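## Task

Take plate M06 from D2 and set it on the block of real-time cycler Q1, and take plate N06 from D3 and set it in waiting nest W1. Each plate must have its well A1 at the corner marked A1 and must lie flat, seated inside the locators. Close Q1's lid over M06 with the LID key. Q1 is loose and must finish exactly where it began, with the same heading. The tube cooling block on D1 and everything else in the row must stay unchanged, every tube still in its bore. Press START on Q1 so a run is still active at the end; a run going while any required change is wrong counts worse than no run. Nothing may rely on the robot holding it at the end. Finally open the grippers and withdraw; resting on START or Q1's housing still counts as withdrawn.

## Robot and tools

Robot: two Kinova Gen3 seven-joint arms, left_arm and right_arm, each ending in a Robotiq 2F-85 parallel gripper with a wrist camera. Scene frame: origin on the table top midway between the arms, +z up, +x out across the table, left_arm on the +y side (the names are not image sides). Arm bases: left_arm at (-0.055, +0.400, 0) m, quat_wxyz (+0.999, 0, 0, +0.049); right_arm at (+0.049, -0.267, 0) m, quat_wxyz (+0.999, 0, 0, -0.037).

Joint order, used in every row and every per-joint list of a result: elbow (joint_4), upper arm roll (joint_3), wrist pitch (joint_6), forearm roll (joint_5), wrist roll (joint_7), waist (joint_1), shoulder (joint_2). Stated ranges in rad: waist, upper arm roll, forearm roll, wrist roll -69.115 to 69.115; shoulder -2.250 to 2.250; elbow -2.580 to 2.580; wrist pitch -2.100 to 2.100. True ends may differ by up to 0.013 rad.

The row: one flat list of 18 numbers, each in [-1, 1], covering both arms even if one stays still. Numbers 1-7 are left_arm joint offsets in the order above, 8 is left gripper position, 9 left gripper speed; 10-18 repeat this for right_arm. Joint numbers are scaled offsets, not poses: 1.0 equals 0.9985 rad for waist, shoulder, upper arm roll and elbow, and 0.8765 rad for forearm roll, wrist pitch and wrist roll. Gripper position is absolute: +1 fully open (85 mm), 0 about 41 mm, pads touch near -0.8, -1 closes until blocked (full grip roughly 190-235 N per pad). Gripper speed: -1 about 20 mm/s, 0 about 85, +1 about 150. To leave a gripper alone, resend its previous two numbers; 0 is a real command.

execute_actions(actions): a list of actions; each action is a table of up to 15 rows, one row per 1/30 s step, the last row repeated to fill 15 steps (0.5 s). Joint offsets in every row are measured from the angles at the start of that action (for a call's first action, the last reported angles), not from the previous row. An action asking a joint more than 0.013 rad beyond its range is refused for both arms; a malformed action, or a failing first action, refuses the whole call. An empty list just reports state and images.

move(target, speed, blocking): target is one 18-number row as above; its joint offsets are counted from the Joint positions in the latest result that showed them. All joints follow synchronized paths (grippers trace curves), lasting 0.5 to 10 s; speed is the peak rad/s of the joint with farthest to go, 0.01 to 2, default 0.5. Paths ignore obstacles and the other arm. Gripper numbers are applied at the start. With blocking=false a result returns after 0.5 s; rows and new moves are refused until a result shows the move ended, so use wait or stop. The extra move: line reports the ending (done, off_target, moving, held, fault), limits=held or limits=none, and each arm's joint farthest from target. Faster moves and targets set deeper past a contact hit and press harder.

wait(seconds): 0 to 10, arms keep their last command; a running move continues. stop(): brakes the running move; fingers keep going. zoom_image(camera, region): camera is cam_high, cam_left_wrist or cam_right_wrist (each 672x504); region is [x0, y0, x1, y1] pixels from top-left, at most 504 by 504. read_manual(section): licence texts only. finished_scene(scene): ends scene 1 or 2 for good and reports success; the state must already be final.

Results: per-arm gripper pose (end_effector_position in m, end_effector_quat_wxyz) in the scene frame, possibly off at long reach; Joint positions, Joint velocities, Joint targets, joint torques (offset and noisy). position_measured_pct is about 50 - 50 x position: 0 fully open; stopping below 90 short of the target means something is held or blocking, about 90 means pads met. "joint sent to its limit" means a joint was stopped at its end; "joint command not followed" means a clearance check altered targets. MOTOR HOT appears from 60 °C; at 75 °C the arm sinks (OVER-TEMPERATURE FAULT).

Gripper geometry: fingers along +z, closing along y; end_effector_position is between closed pads; tips extend about 19 mm beyond when closed, 6 mm when open, and move about 13 mm further out while closing, so leave that clearance above surfaces. Open pads span a plate's body across its width but not its base flange.

Motion limits: per step each joint target stays within 0.304 rad (first four joint types) or 0.266 rad (wrist joints) of the measured angle, and targets putting the gripper over 70 mm from its measured spot are scaled back. Big moves may need several actions. Contact torque reaching a joint's load limit (48.6 N m for waist, shoulder, upper arm roll, elbow; 30.6 for the wrist joints, held weight included) freezes that arm for 10 s.

Stations: Q1's top front keys, left to right facing it: CLEAR, LID, STOP, START. LID and START only act when the lid is fully open or shut; a blocked lid stops with a red lamp until CLEAR releases and opens it. Blue lamp = run active. D1-D4 are the liquid handler hand-off row, D1 leftmost seen from the arms. RG, between the arms, is a regrip nest. On labelled items, well A1 sits at the labelled short end, in the corner opposite the labelled long side.

Avoid: anything leaving the table (ends the scene), arms colliding or pressing each other, drops, slips, slams and hard pushes, shifting Q1 or the cooling block. Loose objects may occasionally be nudged by outside disturbances.

Each tool is called after "Call:" by a JSON object that holds its "fn" and its "kwargs", one argument or row to a line.

## Session

Call:
{"fn": "execute_actions", "kwargs": {
  "actions": []
}}

Scene clock: 0.00 s.
left_arm: end_effector_position=(-0.1033, +0.7257, +0.3510) position_measured_pct=0.0 end_effector_quat_wxyz=(-0.325, +0.833, +0.269, +0.357) | right_arm: end_effector_position=(-0.1603, -0.1199, +0.2190) position_measured_pct=0.0 end_effector_quat_wxyz=(-0.015, -0.392, +0.919, +0.021)
Joint names: [elbow, upper arm roll, wrist pitch, forearm roll, wrist roll, waist, shoulder]
Joint positions: left_arm=[ 2.316 -0.318  1.301  1.021  2.13  -2.307 -0.116] | right_arm=[ 2.221  0.203  0.93   0.019 -0.274  3.365 -0.062]
Joint velocities: left_arm=[-0.     0.    -0.     0.     0.     0.001 -0.   ] | right_arm=[ 0.    -0.     0.001 -0.001 -0.001 -0.001 -0.   ]
Joint torques (N m, as the joint torque sensors report them, + toward a larger angle): no reading
Motor temperatures (°C, as the motors report them): left_arm=[31 26 35 34 34 28 30] | right_arm=[27 29 40 31 37 31 31]
Joint targets: left_arm=[2.316 -0.318 1.301 1.021 2.130 -2.307 -0.116] | right_arm=[2.221 0.203 0.930 0.019 -0.274 3.365 -0.062]

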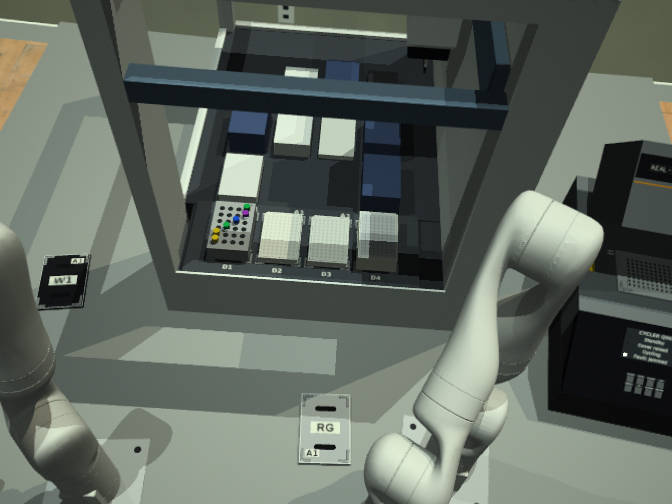

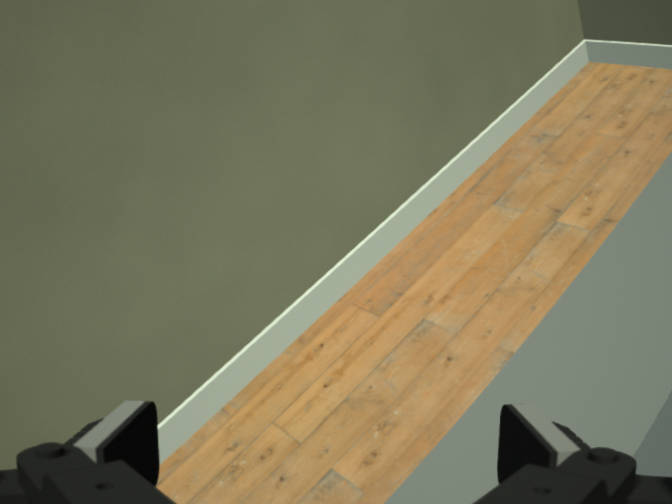

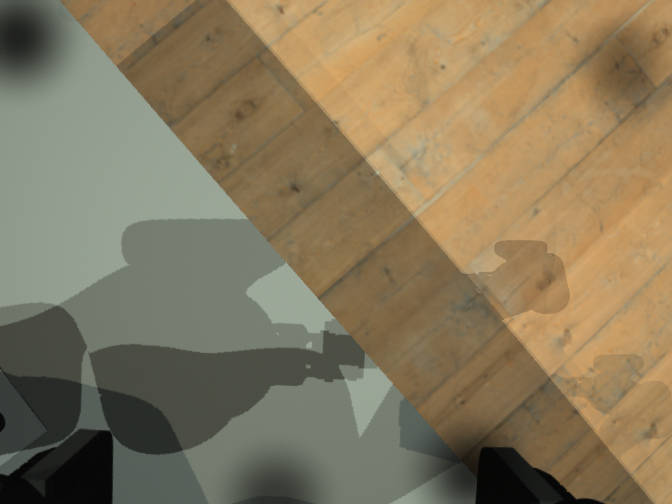

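Call:
{"fn": "zoom_image", "kwargs": {
  "camera": "cam_high",
  "region": [190, 180, 420, 300]
}}

Call:
{"fn": "zoom_image", "kwargs": {
  "camera": "cam_high",
  "region": [530, 130, 672, 430]
}}

Call:
{"fn": "zoom_image", "kwargs": {
  "camera": "cam_high",
  "region": [10, 230, 120, 330]
}}

Region (190, 180, 420, 300) of cam_high's 672x504 image, scaled by 2.191, with more detail than that image has; it fills the top 263 rows of this view, and the rest is white.

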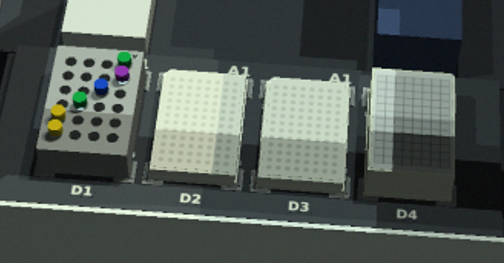

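Region (530, 130, 672, 430) of cam_high's 672x504 image, scaled by 1.680, with more detail than that image has; it fills the left 239 columns of this view, and the rest is white.

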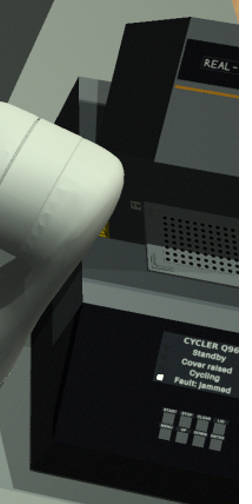

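Region (10, 230, 120, 330) of cam_high's 672x504 image, scaled by 4.582, with more detail than that image has; it fills the top 458 rows of this view, and the rest is white.

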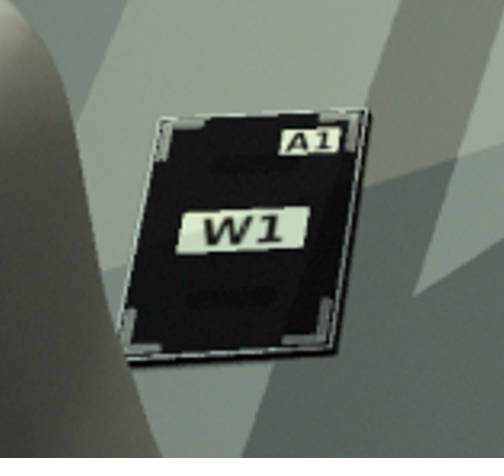

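Call:
{"fn": "move", "kwargs": {
  "target": [-0.181,0.106,-0.147,-0.388,0.816,0.624,0.19,1,0, -0.007,-0.068,-0.1635,-0.02,-0.493,-0.88,-0.096,1,0],
  "speed": 1.0
}}

Call:
{"fn": "move", "kwargs": {
  "target": [-0.181,0.106,-0.147,-0.388,0.816,0.624,0.19,1,0, -0.007,-0.068,-0.1635,0,-0.493,-0.88,-0.096,1,0],
  "speed": 1.0
}}

Scene clock: 51.73 s.
left_arm: end_effector_position=(+0.0311, +0.7078, +0.2636) position_measured_pct=0.0 end_effector_quat_wxyz=(+0.004, +0.926, +0.226, +0.304) | right_arm: end_effector_position=(-0.2366, -0.3768, +0.2555) position_measured_pct=0.0 end_effector_quat_wxyz=(-0.147, -0.602, +0.785, +0.021)
Joint names: [elbow, upper arm roll, wrist pitch, forearm roll, wrist roll, waist, shoulder]
Joint positions: left_arm=[ 2.135 -0.212  1.172  0.681  2.845 -1.684  0.074] | right_arm=[ 2.214  0.135  0.786  0.001 -0.706  2.487 -0.158]
Joint velocities: left_arm=[ 0.    -0.     0.    -0.001 -0.001  0.001  0.   ] | right_arm=[-0.001  0.001 -0.     0.     0.    -0.003 -0.   ]
Joint torques (N m, as the joint torque sensors report them, + toward a larger angle): left_arm=[-6.38  0.21  1.51  1.51 -0.1  -0.5  -9.12] | right_arm=[-8.58  0.47 -0.71 -0.22  0.    0.26 -5.64]
Motor temperatures (°C, as the motors report them): left_arm=[31 26 35 34 34 28 30] | right_arm=[27 29 40 31 37 31 31]
Joint targets: left_arm=[2.135 -0.212 1.172 0.681 2.845 -1.684 0.074] | right_arm=[2.214 0.135 0.786 0.001 -0.706 2.487 -0.158]
move: done; limits=none; left_arm: farthest joint: the waist, 0.000 radians from its target (0.623 radians at the start); right_arm: farthest joint: the waist, 0.001 radians from its target (0.879 radians at the start)

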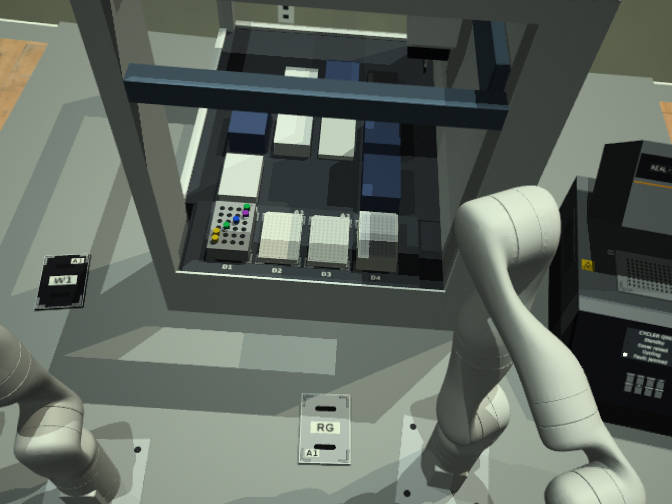

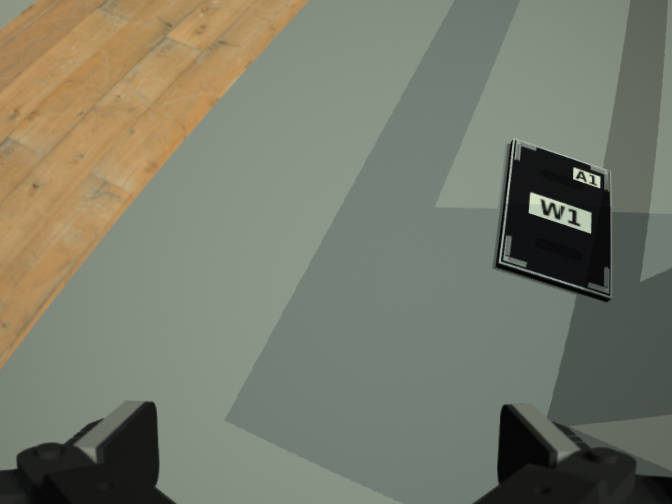

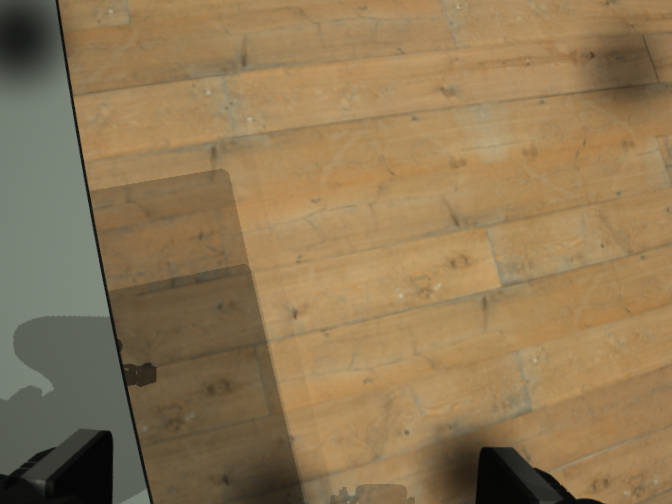

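Scene clock: 53.40 s.
left_arm: end_effector_position=(+0.1530, +0.6816, +0.2025) position_measured_pct=0.0 end_effector_quat_wxyz=(+0.099, +0.979, +0.149, +0.099) | right_arm: end_effector_position=(-0.0373, -0.6052, +0.3081) position_measured_pct=0.0 end_effector_quat_wxyz=(+0.235, +0.761, -0.590, +0.131)
Joint names: [elbow, upper arm roll, wrist pitch, forearm roll, wrist roll, waist, shoulder]
Joint positions: left_arm=[ 1.955 -0.106  1.043  0.341  3.561 -1.061  0.264] | right_arm=[ 2.207  0.067  0.643  0.001 -1.138  1.608 -0.254]
Joint velocities: left_arm=[-0.    -0.     0.     0.    -0.     0.001  0.   ] | right_arm=[ 0.002  0.002  0.    -0.     0.002 -0.004 -0.   ]
Joint torques (N m, as the joint torque sensors report them, + toward a larger angle): left_arm=[ -6.09   0.27   0.59   0.59  -0.05  -0.25 -12.98] | right_arm=[-9.58  0.41 -1.36 -0.24 -0.08  0.95 -4.65]
Motor temperatures (°C, as the motors report them): left_arm=[31 26 35 34 34 28 30] | right_arm=[27 29 40 31 37 31 31]
Joint targets: left_arm=[1.955 -0.106 1.043 0.341 3.561 -1.061 0.264] | right_arm=[2.207 0.067 0.643 0.001 -1.138 1.608 -0.254]
move: done; limits=none; left_arm: farthest joint: the waist, 0.000 radians from its target (0.623 radians at the start); right_arm: farthest joint: the waist, 0.000 radians from its target (0.879 radians at the start)

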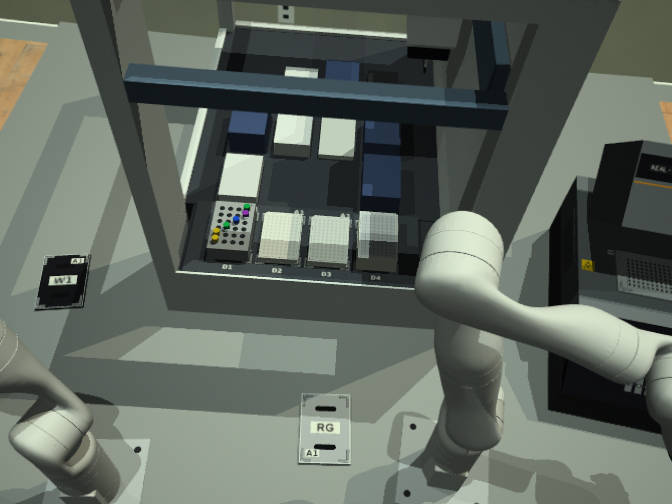

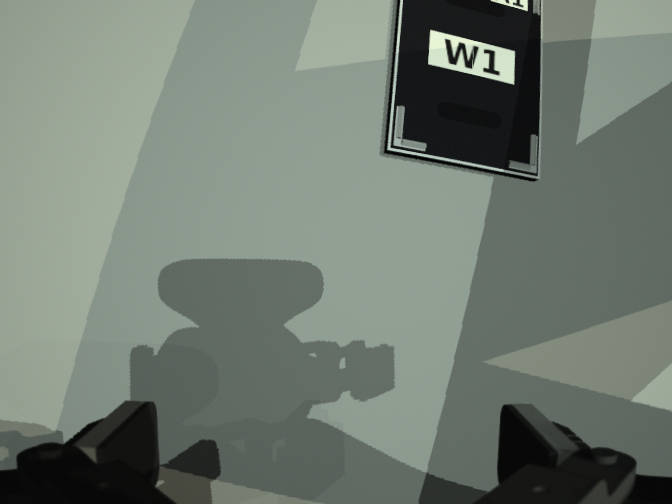

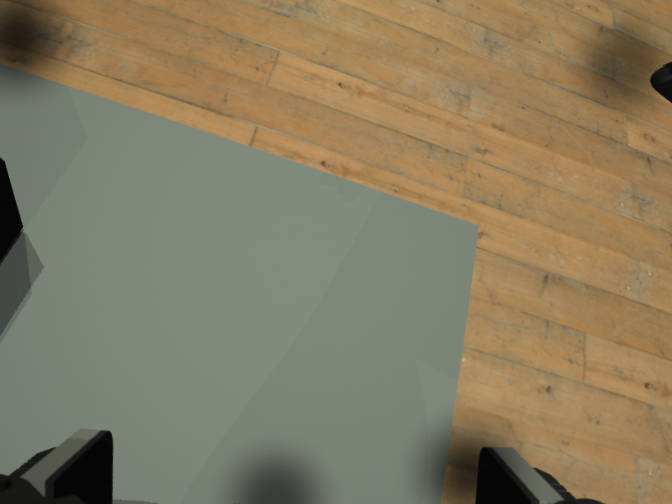

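Call:
{"fn": "move", "kwargs": {
  "target": [-0.181,0.106,-0.147,-0.389,0.816,0.624,0.189,1,0, 0.05,-0.067,-0.1635,0,-0.494,-0.84,-0.2,1,0],
  "speed": 1.0
}}

Scene clock: 57.50 s.
left_arm: end_effector_position=(+0.3303, +0.6004, +0.1604) position_measured_pct=0.0 end_effector_quat_wxyz=(-0.000, +0.999, +0.050, +0.000) | right_arm: end_effector_position=(+0.2648, -0.5474, +0.3823) position_measured_pct=0.0 end_effector_quat_wxyz=(+0.167, +0.833, -0.374, +0.371)
Joint names: [elbow, upper arm roll, wrist pitch, forearm roll, wrist roll, waist, shoulder]
Joint positions: left_arm=[ 1.774 -0.     0.914 -0.     4.276 -0.438  0.452] | right_arm=[ 2.257  0.     0.5    0.001 -1.571  0.77  -0.453]
Joint velocities: left_arm=[-0.     0.     0.001  0.001  0.     0.001  0.   ] | right_arm=[ 0.002  0.002  0.001  0.     0.    -0.002 -0.001]
Joint torques (N m, as the joint torque sensors report them, + toward a larger angle): left_arm=[ -6.23   0.39   0.21   0.13  -0.13  -0.67 -16.58] | right_arm=[-10.74   0.47  -1.98  -0.18  -0.01   0.85  -1.95]
Motor temperatures (°C, as the motors report them): left_arm=[31 26 35 34 34 28 30] | right_arm=[27 29 40 31 37 31 31]
Joint targets: left_arm=[1.774 -0.000 0.914 -0.000 4.276 -0.438 0.452] | right_arm=[2.257 0.000 0.500 0.001 -1.571 0.770 -0.453]
move: done; limits=none; left_arm: farthest joint: the waist, 0.001 radians from its target (0.623 radians at the start); right_arm: farthest joint: the waist, 0.001 radians from its target (0.839 radians at the start)

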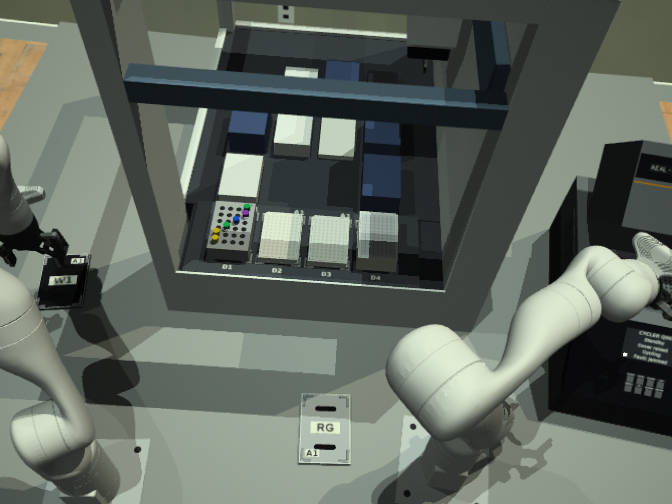

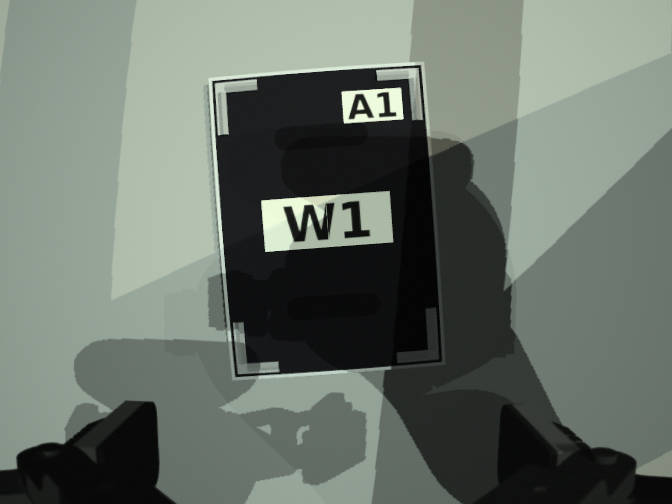

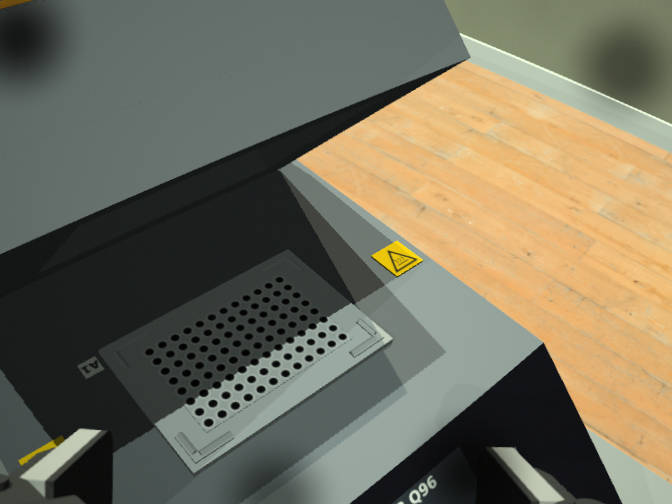

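Call:
{"fn": "move", "kwargs": {
  "target": [0.3543,0,0.228,0,0.4975,0.4367,-0.5531,1,0, -0.1,0,0.401,-0.2,0.92,0.633,0.3,-0.85,0],
  "speed": 0.9
}}

Call:
{"fn": "move", "kwargs": {
  "target": [-0.1,0,0.021,-0.1,0.9,0.86,0.1,1,0, -0.1814,0,0,-0.2506,0.921,0,0.442,-0.85,0],
  "speed": 0.9
}}

Scene clock: 87.43 s.
left_arm: end_effector_position=(+0.1865, +0.3995, +0.2534) position_measured_pct=0.0 end_effector_quat_wxyz=(+0.000, +0.999, +0.050, -0.000) | right_arm: end_effector_position=(+0.0940, -0.5745, +0.2734) position_measured_pct=90.5 end_effector_quat_wxyz=(+0.099, +0.916, -0.369, +0.126)
Joint names: [elbow, upper arm roll, wrist pitch, forearm roll, wrist roll, waist, shoulder]
Joint positions: left_arm=[ 2.128 -0.     1.114 -0.     4.712 -0.003 -0.1  ] | right_arm=[ 2.157  0.     0.851 -0.174 -0.765  1.402 -0.154]
Joint velocities: left_arm=[-0.    -0.     0.001  0.    -0.     0.001 -0.002] | right_arm=[ 0.    -0.001 -0.001 -0.002  0.001  0.003  0.001]
Joint torques (N m, as the joint torque sensors report them, + toward a larger angle): left_arm=[-7.07 -0.31  0.19  0.01 -0.01 -0.29 -6.34] | right_arm=[-8.82  0.62 -0.65 -0.58 -0.01  0.63 -6.15]
Motor temperatures (°C, as the motors report them): left_arm=[31 26 35 34 34 28 30] | right_arm=[27 29 40 31 37 31 31]
Joint targets: left_arm=[2.128 -0.000 1.114 -0.000 4.712 -0.002 -0.100] | right_arm=[2.157 0.000 0.851 -0.174 -0.765 1.402 -0.154]
move: done; limits=none; left_arm: farthest joint: the waist, 0.001 radians from its target (0.436 radians at the start); right_arm: farthest joint: the waist, 0.000 radians from its target (0.632 radians at the start)

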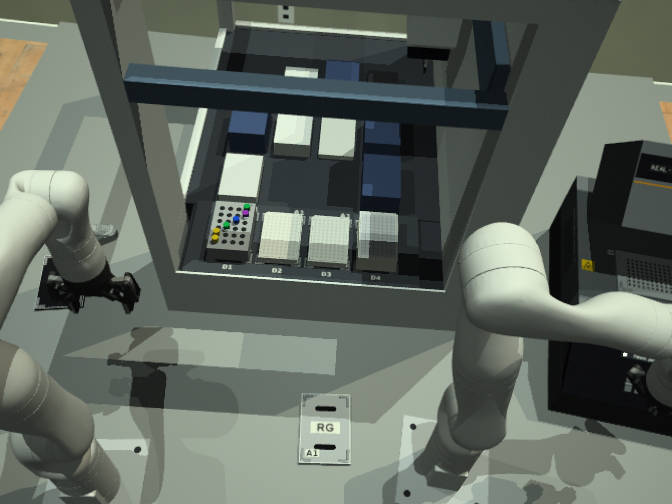

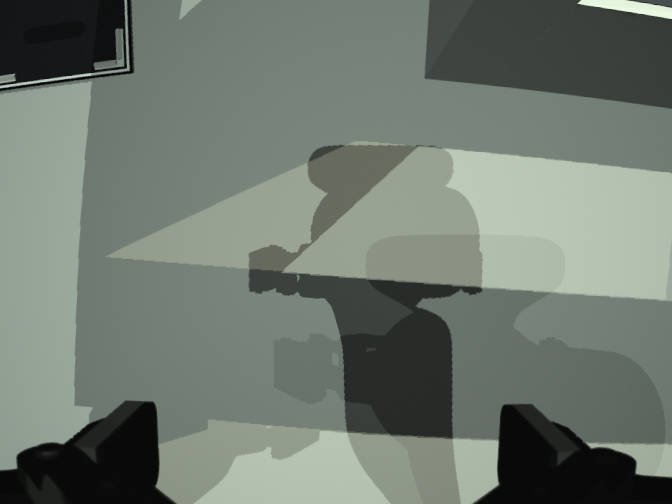

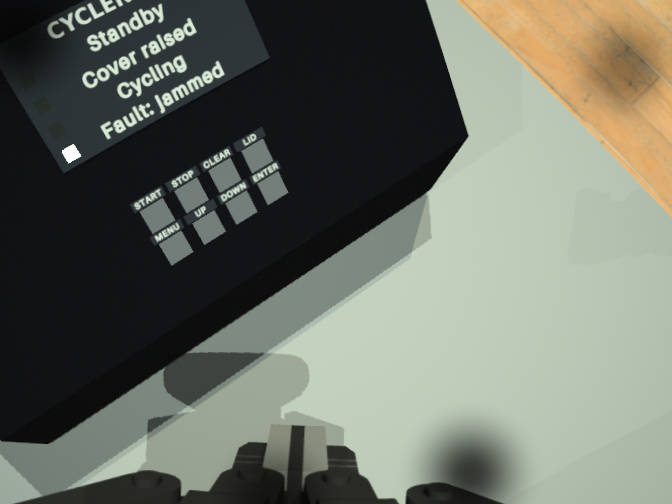

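Scene clock: 89.13 s.
left_arm: end_effector_position=(+0.1462, +0.2098, +0.2565) position_measured_pct=0.0 end_effector_quat_wxyz=(-0.035, +0.999, -0.003, +0.021) | right_arm: end_effector_position=(+0.1497, -0.6400, +0.1901) position_measured_pct=90.5 end_effector_quat_wxyz=(+0.009, +0.987, -0.060, +0.149)
Joint names: [elbow, upper arm roll, wrist pitch, forearm roll, wrist roll, waist, shoulder]
Joint positions: left_arm=[ 2.028 -0.     1.132 -0.088  5.501  0.856 -0.   ] | right_arm=[ 1.976  0.     0.851 -0.394  0.043  1.402  0.288]
Joint velocities: left_arm=[ 0.    -0.     0.    -0.001 -0.     0.002  0.   ] | right_arm=[-0.    -0.    -0.002  0.     0.001 -0.001  0.001]
Joint torques (N m, as the joint torque sensors report them, + toward a larger angle): left_arm=[-7.2   0.19  0.32 -0.24 -0.27  0.12 -8.57] | right_arm=[ -7.03   0.5    0.19  -0.79  -0.05   0.35 -13.14]
Motor temperatures (°C, as the motors report them): left_arm=[31 26 35 34 34 28 30] | right_arm=[27 29 40 31 37 31 31]
Joint targets: left_arm=[2.028 -0.000 1.132 -0.088 5.501 0.856 0.000] | right_arm=[1.976 0.000 0.851 -0.394 0.043 1.402 0.288]
move: done; limits=none; left_arm: farthest joint: the waist, 0.000 radians from its target (0.858 radians at the start); right_arm: farthest joint: the waist, 0.000 radians from its target (0.000 radians at the start)

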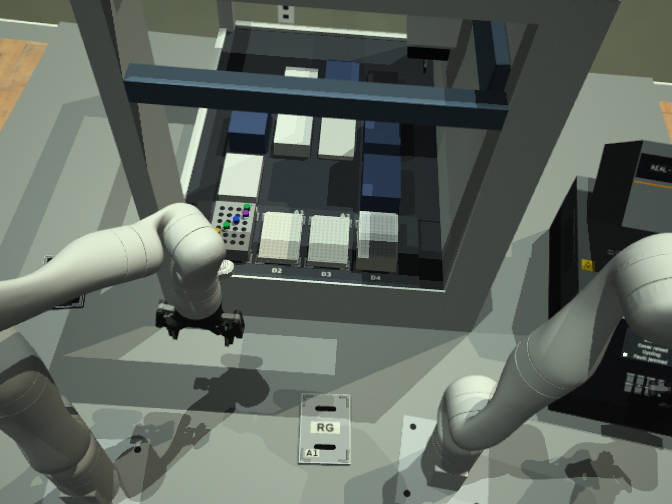

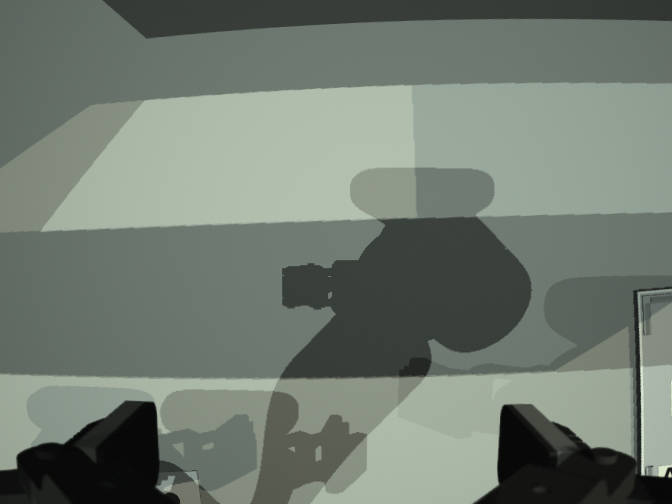

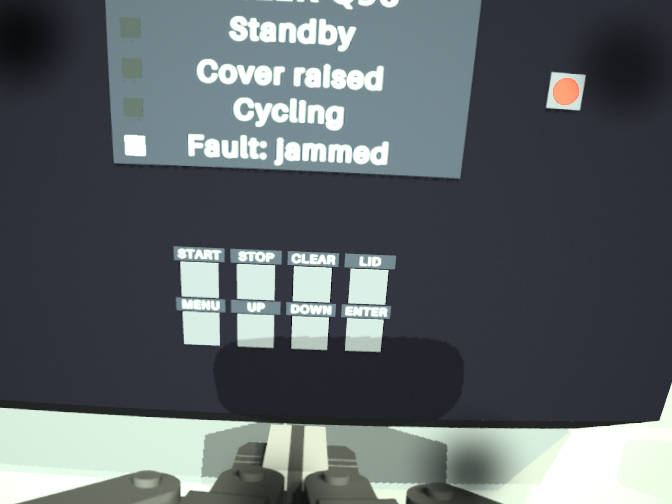

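Call:
{"fn": "execute_actions", "kwargs": {
  "actions": []
}}

Scene clock: 115.37 s.
left_arm: end_effector_position=(+0.1461, +0.2097, +0.2565) position_measured_pct=0.0 end_effector_quat_wxyz=(-0.035, +0.999, -0.003, +0.021) | right_arm: end_effector_position=(+0.1497, -0.6400, +0.1900) position_measured_pct=90.5 end_effector_quat_wxyz=(+0.009, +0.987, -0.060, +0.149)
Joint names: [elbow, upper arm roll, wrist pitch, forearm roll, wrist roll, waist, shoulder]
Joint positions: left_arm=[ 2.028 -0.     1.132 -0.088  5.501  0.856  0.   ] | right_arm=[ 1.976  0.     0.851 -0.394  0.043  1.402  0.288]
Joint velocities: left_arm=[ 0. -0. -0.  0. -0.  0.  0.] | right_arm=[ 0.001 -0.     0.    -0.    -0.001 -0.     0.   ]
Joint torques (N m, as the joint torque sensors report them, + toward a larger angle): left_arm=[-7.02  0.12  0.12 -0.41 -0.22 -0.15 -8.78] | right_arm=[ -6.83   0.55   0.19  -0.71  -0.02   0.34 -13.16]
Motor temperatures (°C, as the motors report them): left_arm=[31 26 35 34 34 28 30] | right_arm=[27 29 40 31 37 31 31]
Joint targets: left_arm=[2.028 -0.000 1.132 -0.088 5.501 0.856 0.000] | right_arm=[1.976 0.000 0.851 -0.394 0.043 1.402 0.288]

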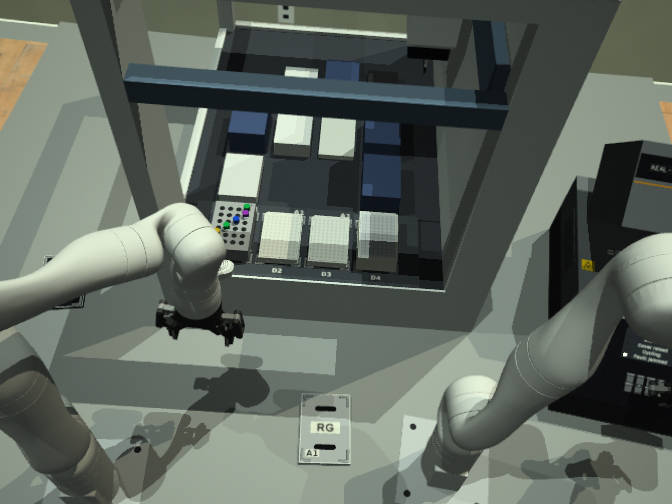

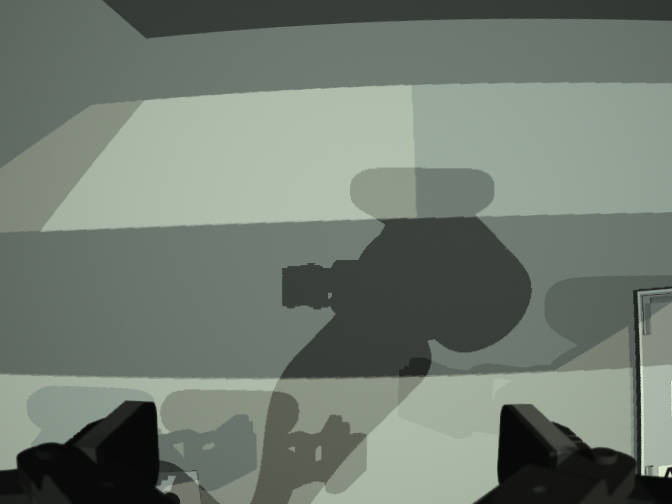

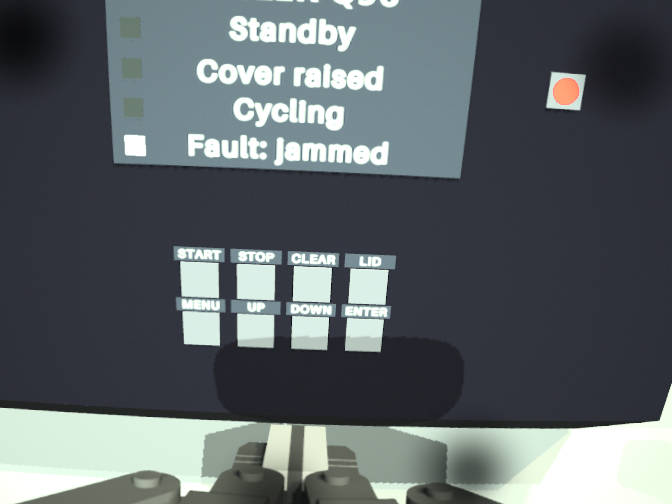

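Call:
{"fn": "move", "kwargs": {
  "target": [-0.7771,0,0.0008,-0.1234,0.085,0.0368,0.5883,1,0, 0.0285,0,-0.148,-0.0527,-0.0305,-0.0956,0.0831,-0.85,0],
  "speed": 0.5
}}

Scene clock: 133.27 s.
left_arm: end_effector_position=(+0.3802, +0.0001, +0.2500) position_measured_pct=0.0 end_effector_quat_wxyz=(-0.000, +0.992, +0.000, +0.125) | right_arm: end_effector_position=(+0.1859, -0.6463, +0.1531) position_measured_pct=90.5 end_effector_quat_wxyz=(+0.009, +0.987, -0.060, +0.149)
Joint names: [elbow, upper arm roll, wrist pitch, forearm roll, wrist roll, waist, shoulder]
Joint positions: left_arm=[ 1.252 -0.     1.133 -0.196  5.575  0.893  0.587] | right_arm=[ 2.004  0.     0.722 -0.44   0.016  1.306  0.371]
Joint velocities: left_arm=[-0.001  0.    -0.001  0.     0.     0.001  0.002] | right_arm=[-0.    -0.002 -0.001  0.001  0.001 -0.001  0.   ]
Joint torques (N m, as the joint torque sensors report them, + toward a larger angle): left_arm=[ -8.29   0.22  -0.52  -0.56  -0.24  -0.13 -21.86] | right_arm=[ -6.38   0.58   0.18  -0.72  -0.05   0.34 -14.11]
Motor temperatures (°C, as the motors report them): left_arm=[31 26 35 34 34 28 30] | right_arm=[27 29 40 31 37 31 31]
Joint targets: left_arm=[1.252 -0.000 1.133 -0.196 5.575 0.893 0.587] | right_arm=[2.004 0.000 0.722 -0.440 0.016 1.306 0.371]
move: done; limits=none; left_arm: farthest joint: the waist, 0.000 radians from its target (0.037 radians at the start); right_arm: farthest joint: the waist, 0.000 radians from its target (0.095 radians at the start)

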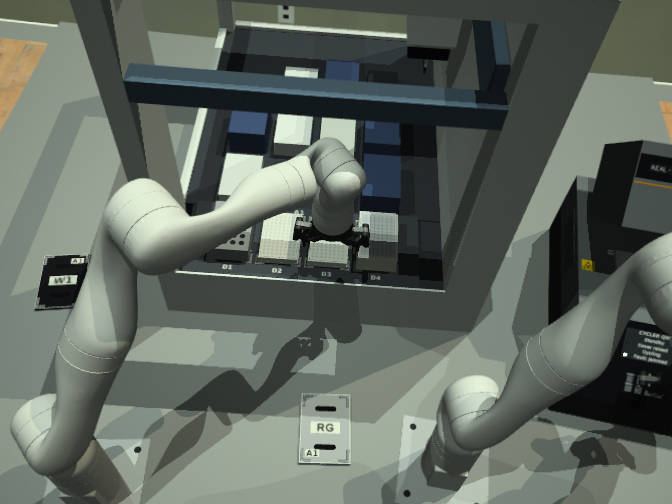

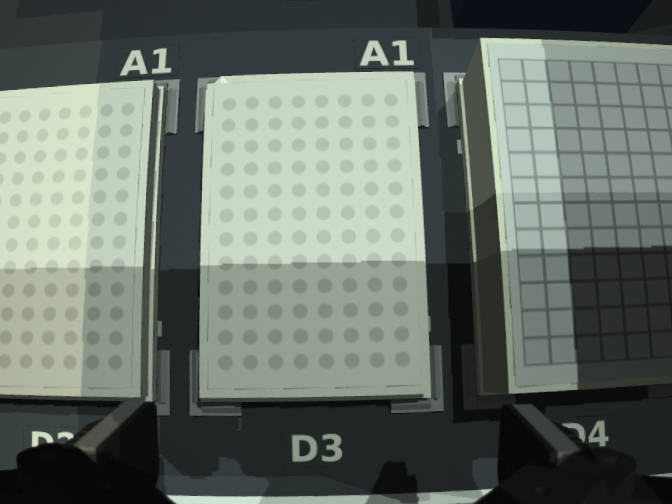

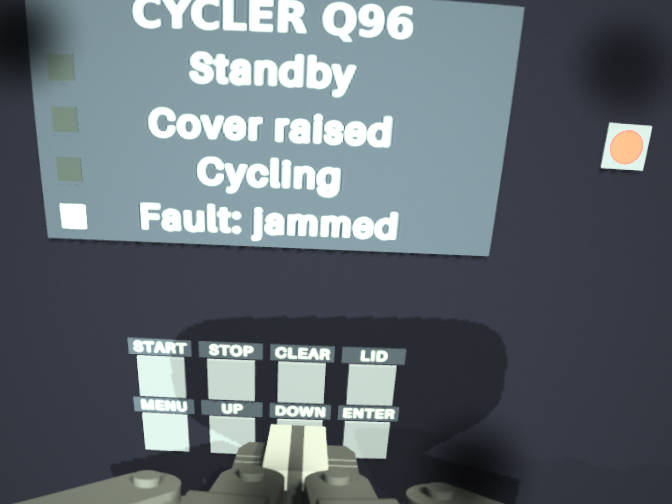

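Call:
{"fn": "zoom_image", "kwargs": {
  "camera": "cam_right_wrist",
  "region": [120, 320, 420, 504]
}}

Call:
{"fn": "zoom_image", "kwargs": {
  "camera": "cam_left_wrist",
  "region": [130, 40, 530, 440]
}}

Region (120, 320, 420, 504) of cam_right_wrist's 672x504 image, scaled by 1.680; it fills the top 309 rows of this view, and the rest is white.

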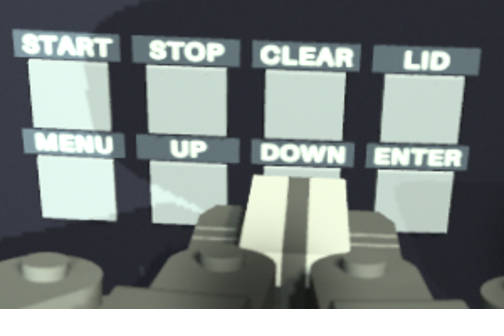

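Region (130, 40, 530, 440) of cam_left_wrist's 672x504 image, scaled by 1.260.

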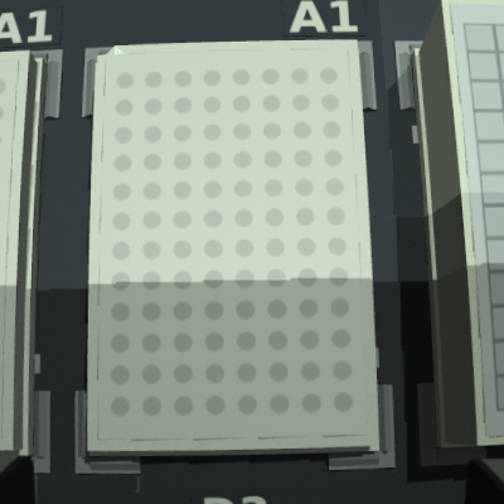

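Call:
{"fn": "zoom_image", "kwargs": {
  "camera": "cam_left_wrist",
  "region": [400, 200, 672, 440]
}}

Region (400, 200, 672, 440) of cam_left_wrist's 672x504 image, scaled by 1.853; it fills the top 445 rows of this view, and the rest is white.

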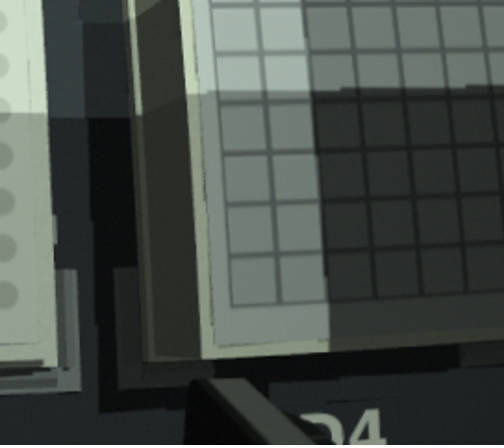

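Call:
{"fn": "move", "kwargs": {
  "target": [-0.0859,0,-0.0567,0.0054,-0.0468,-0.0796,0.1276,1,0, 0.0088,0,-0.0509,-0.0241,0,-0.0288,0.0313,-0.85,0],
  "speed": 0.15
}}

Scene clock: 206.43 s.
left_arm: end_effector_position=(+0.4401, +0.0066, +0.2052) position_measured_pct=0.0 end_effector_quat_wxyz=(-0.002, +0.992, +0.016, +0.125) | right_arm: end_effector_position=(+0.1970, -0.6478, +0.1397) position_measured_pct=90.5 end_effector_quat_wxyz=(+0.009, +0.987, -0.060, +0.149)
Joint names: [elbow, upper arm roll, wrist pitch, forearm roll, wrist roll, waist, shoulder]
Joint positions: left_arm=[ 1.166 -0.     1.083 -0.191  5.534  0.814  0.714] | right_arm=[ 2.013  0.     0.677 -0.461  0.016  1.278  0.402]
Joint velocities: left_arm=[-0.    -0.    -0.001  0.     0.001 -0.002  0.003] | right_arm=[ 0.003  0.001 -0.    -0.     0.    -0.001  0.001]
Joint torques (N m, as the joint torque sensors report them, + toward a larger angle): left_arm=[ -8.16   0.17  -0.18  -0.45  -0.3   -0.44 -23.81] | right_arm=[ -6.     0.42   0.1   -0.77  -0.04   0.2  -14.39]
Motor temperatures (°C, as the motors report them): left_arm=[31 26 35 34 34 28 31] | right_arm=[27 29 40 31 37 31 31]
Joint targets: left_arm=[1.166 -0.000 1.083 -0.191 5.534 0.813 0.715] | right_arm=[2.013 0.000 0.677 -0.461 0.016 1.278 0.402]
move: done; limits=none; left_arm: farthest joint: the waist, 0.000 radians from its target (0.079 radians at the start); right_arm: farthest joint: the waist, 0.001 radians from its target (0.029 radians at the start)

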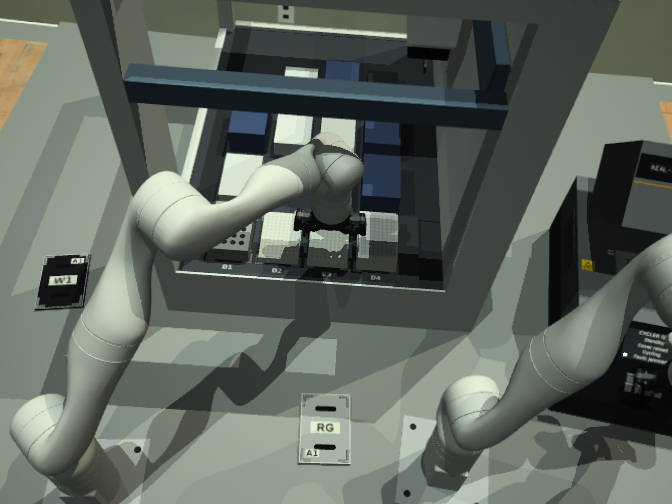

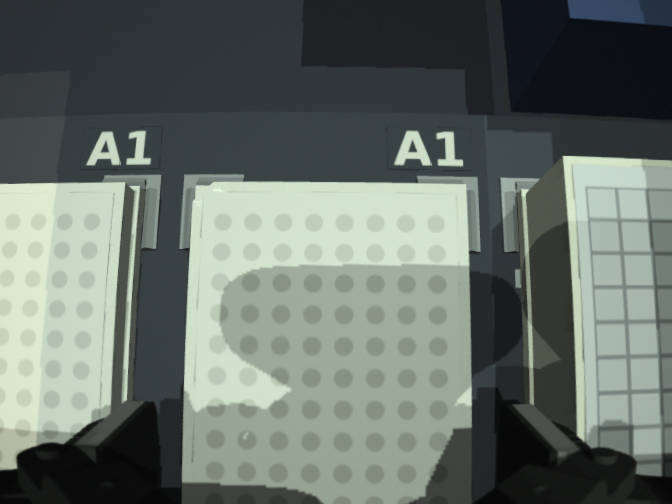

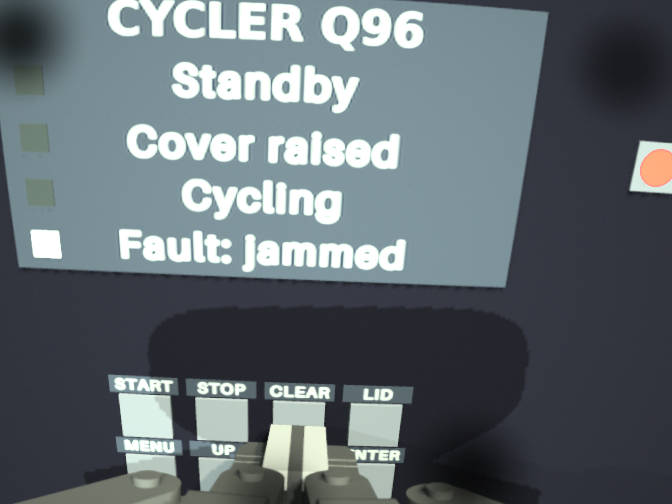

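Call:
{"fn": "move", "kwargs": {
  "target": [0,0,0,0,0,0,0,1,0, 0.0015,0,-0.0085,-0.004,0,-0.0050,0.0052,-0.85,0],
  "speed": 0.015
}}

Call:
{"fn": "zoom_image", "kwargs": {
  "camera": "cam_left_wrist",
  "region": [120, 150, 624, 504]
}}

Scene clock: 211.50 s.
left_arm: end_effector_position=(+0.4401, +0.0066, +0.2052) position_measured_pct=0.0 end_effector_quat_wxyz=(-0.002, +0.992, +0.016, +0.125) | right_arm: end_effector_position=(+0.1978, -0.6480, +0.1388) position_measured_pct=90.5 end_effector_quat_wxyz=(+0.010, +0.987, -0.060, +0.149)
Joint names: [elbow, upper arm roll, wrist pitch, forearm roll, wrist roll, waist, shoulder]
Joint positions: left_arm=[ 1.166 -0.     1.083 -0.191  5.534  0.814  0.714] | right_arm=[ 2.015  0.002  0.672 -0.464  0.016  1.274  0.403]
Joint velocities: left_arm=[-0.    -0.     0.002  0.001 -0.001 -0.003 -0.   ] | right_arm=[ 0.     0.001  0.001  0.    -0.002 -0.001 -0.   ]
Joint torques (N m, as the joint torque sensors report them, + toward a larger angle): left_arm=[ -7.84   0.12  -0.32  -0.44   0.01  -0.42 -23.72] | right_arm=[ -6.54  -0.51  -0.88  -1.17  -0.14  -0.87 -11.56]
Motor temperatures (°C, as the motors report them): left_arm=[31 26 35 34 34 28 31] | right_arm=[27 29 40 31 37 31 31]
Joint targets: left_arm=[1.166 -0.000 1.083 -0.191 5.534 0.814 0.714] | right_arm=[2.015 0.000 0.670 -0.465 0.016 1.273 0.407]
move: done; limits=none; left_arm: farthest joint: the waist, 0.000 radians from its target (0.001 radians at the start); right_arm: farthest joint: the shoulder, 0.004 radians from its target (0.006 radians at the start)

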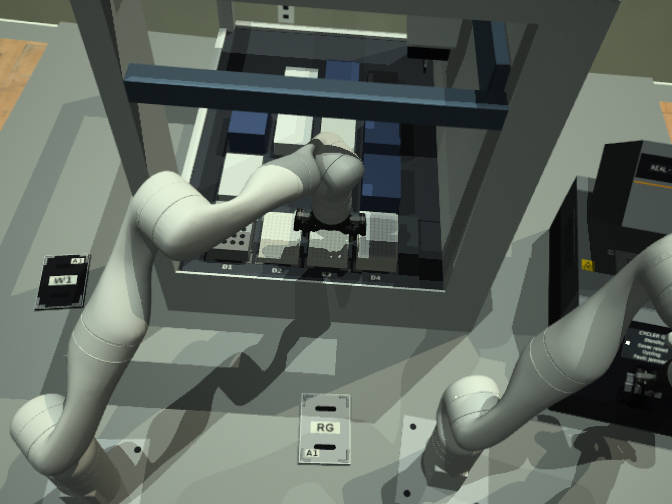

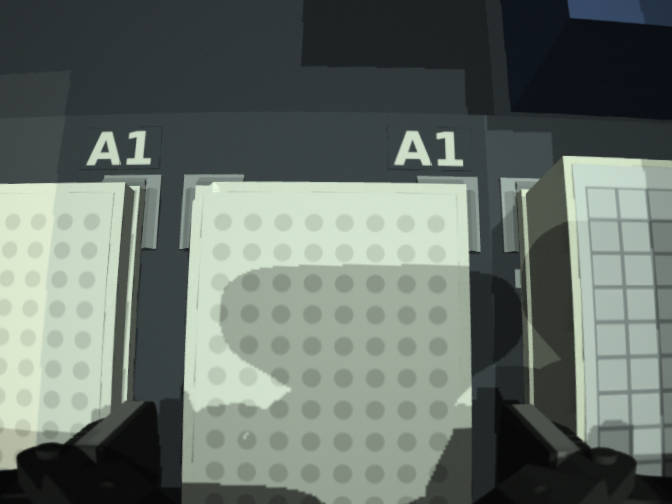

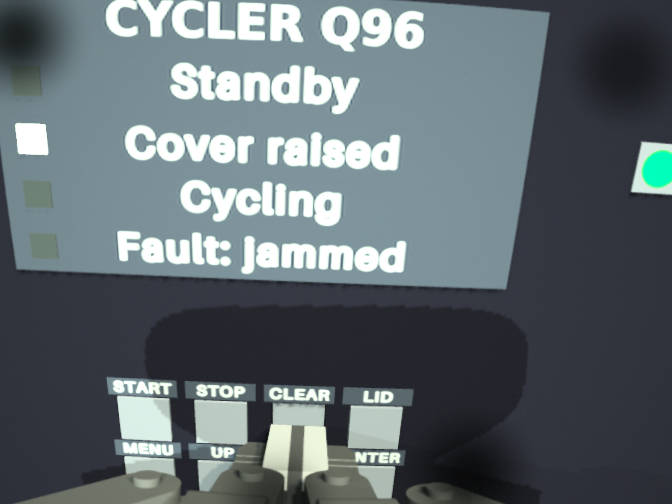

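Region (120, 150, 624, 504) of cam_left_wrist's 672x504 image, scaled by 1.000; it fills the top 354 rows of this view, and the rest is white.

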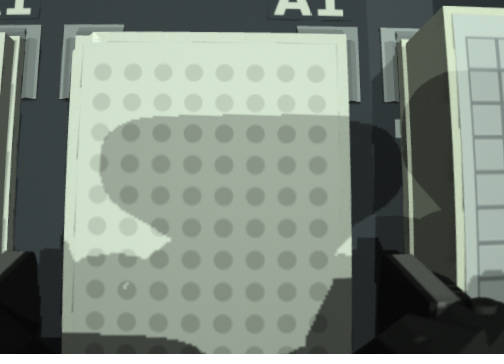

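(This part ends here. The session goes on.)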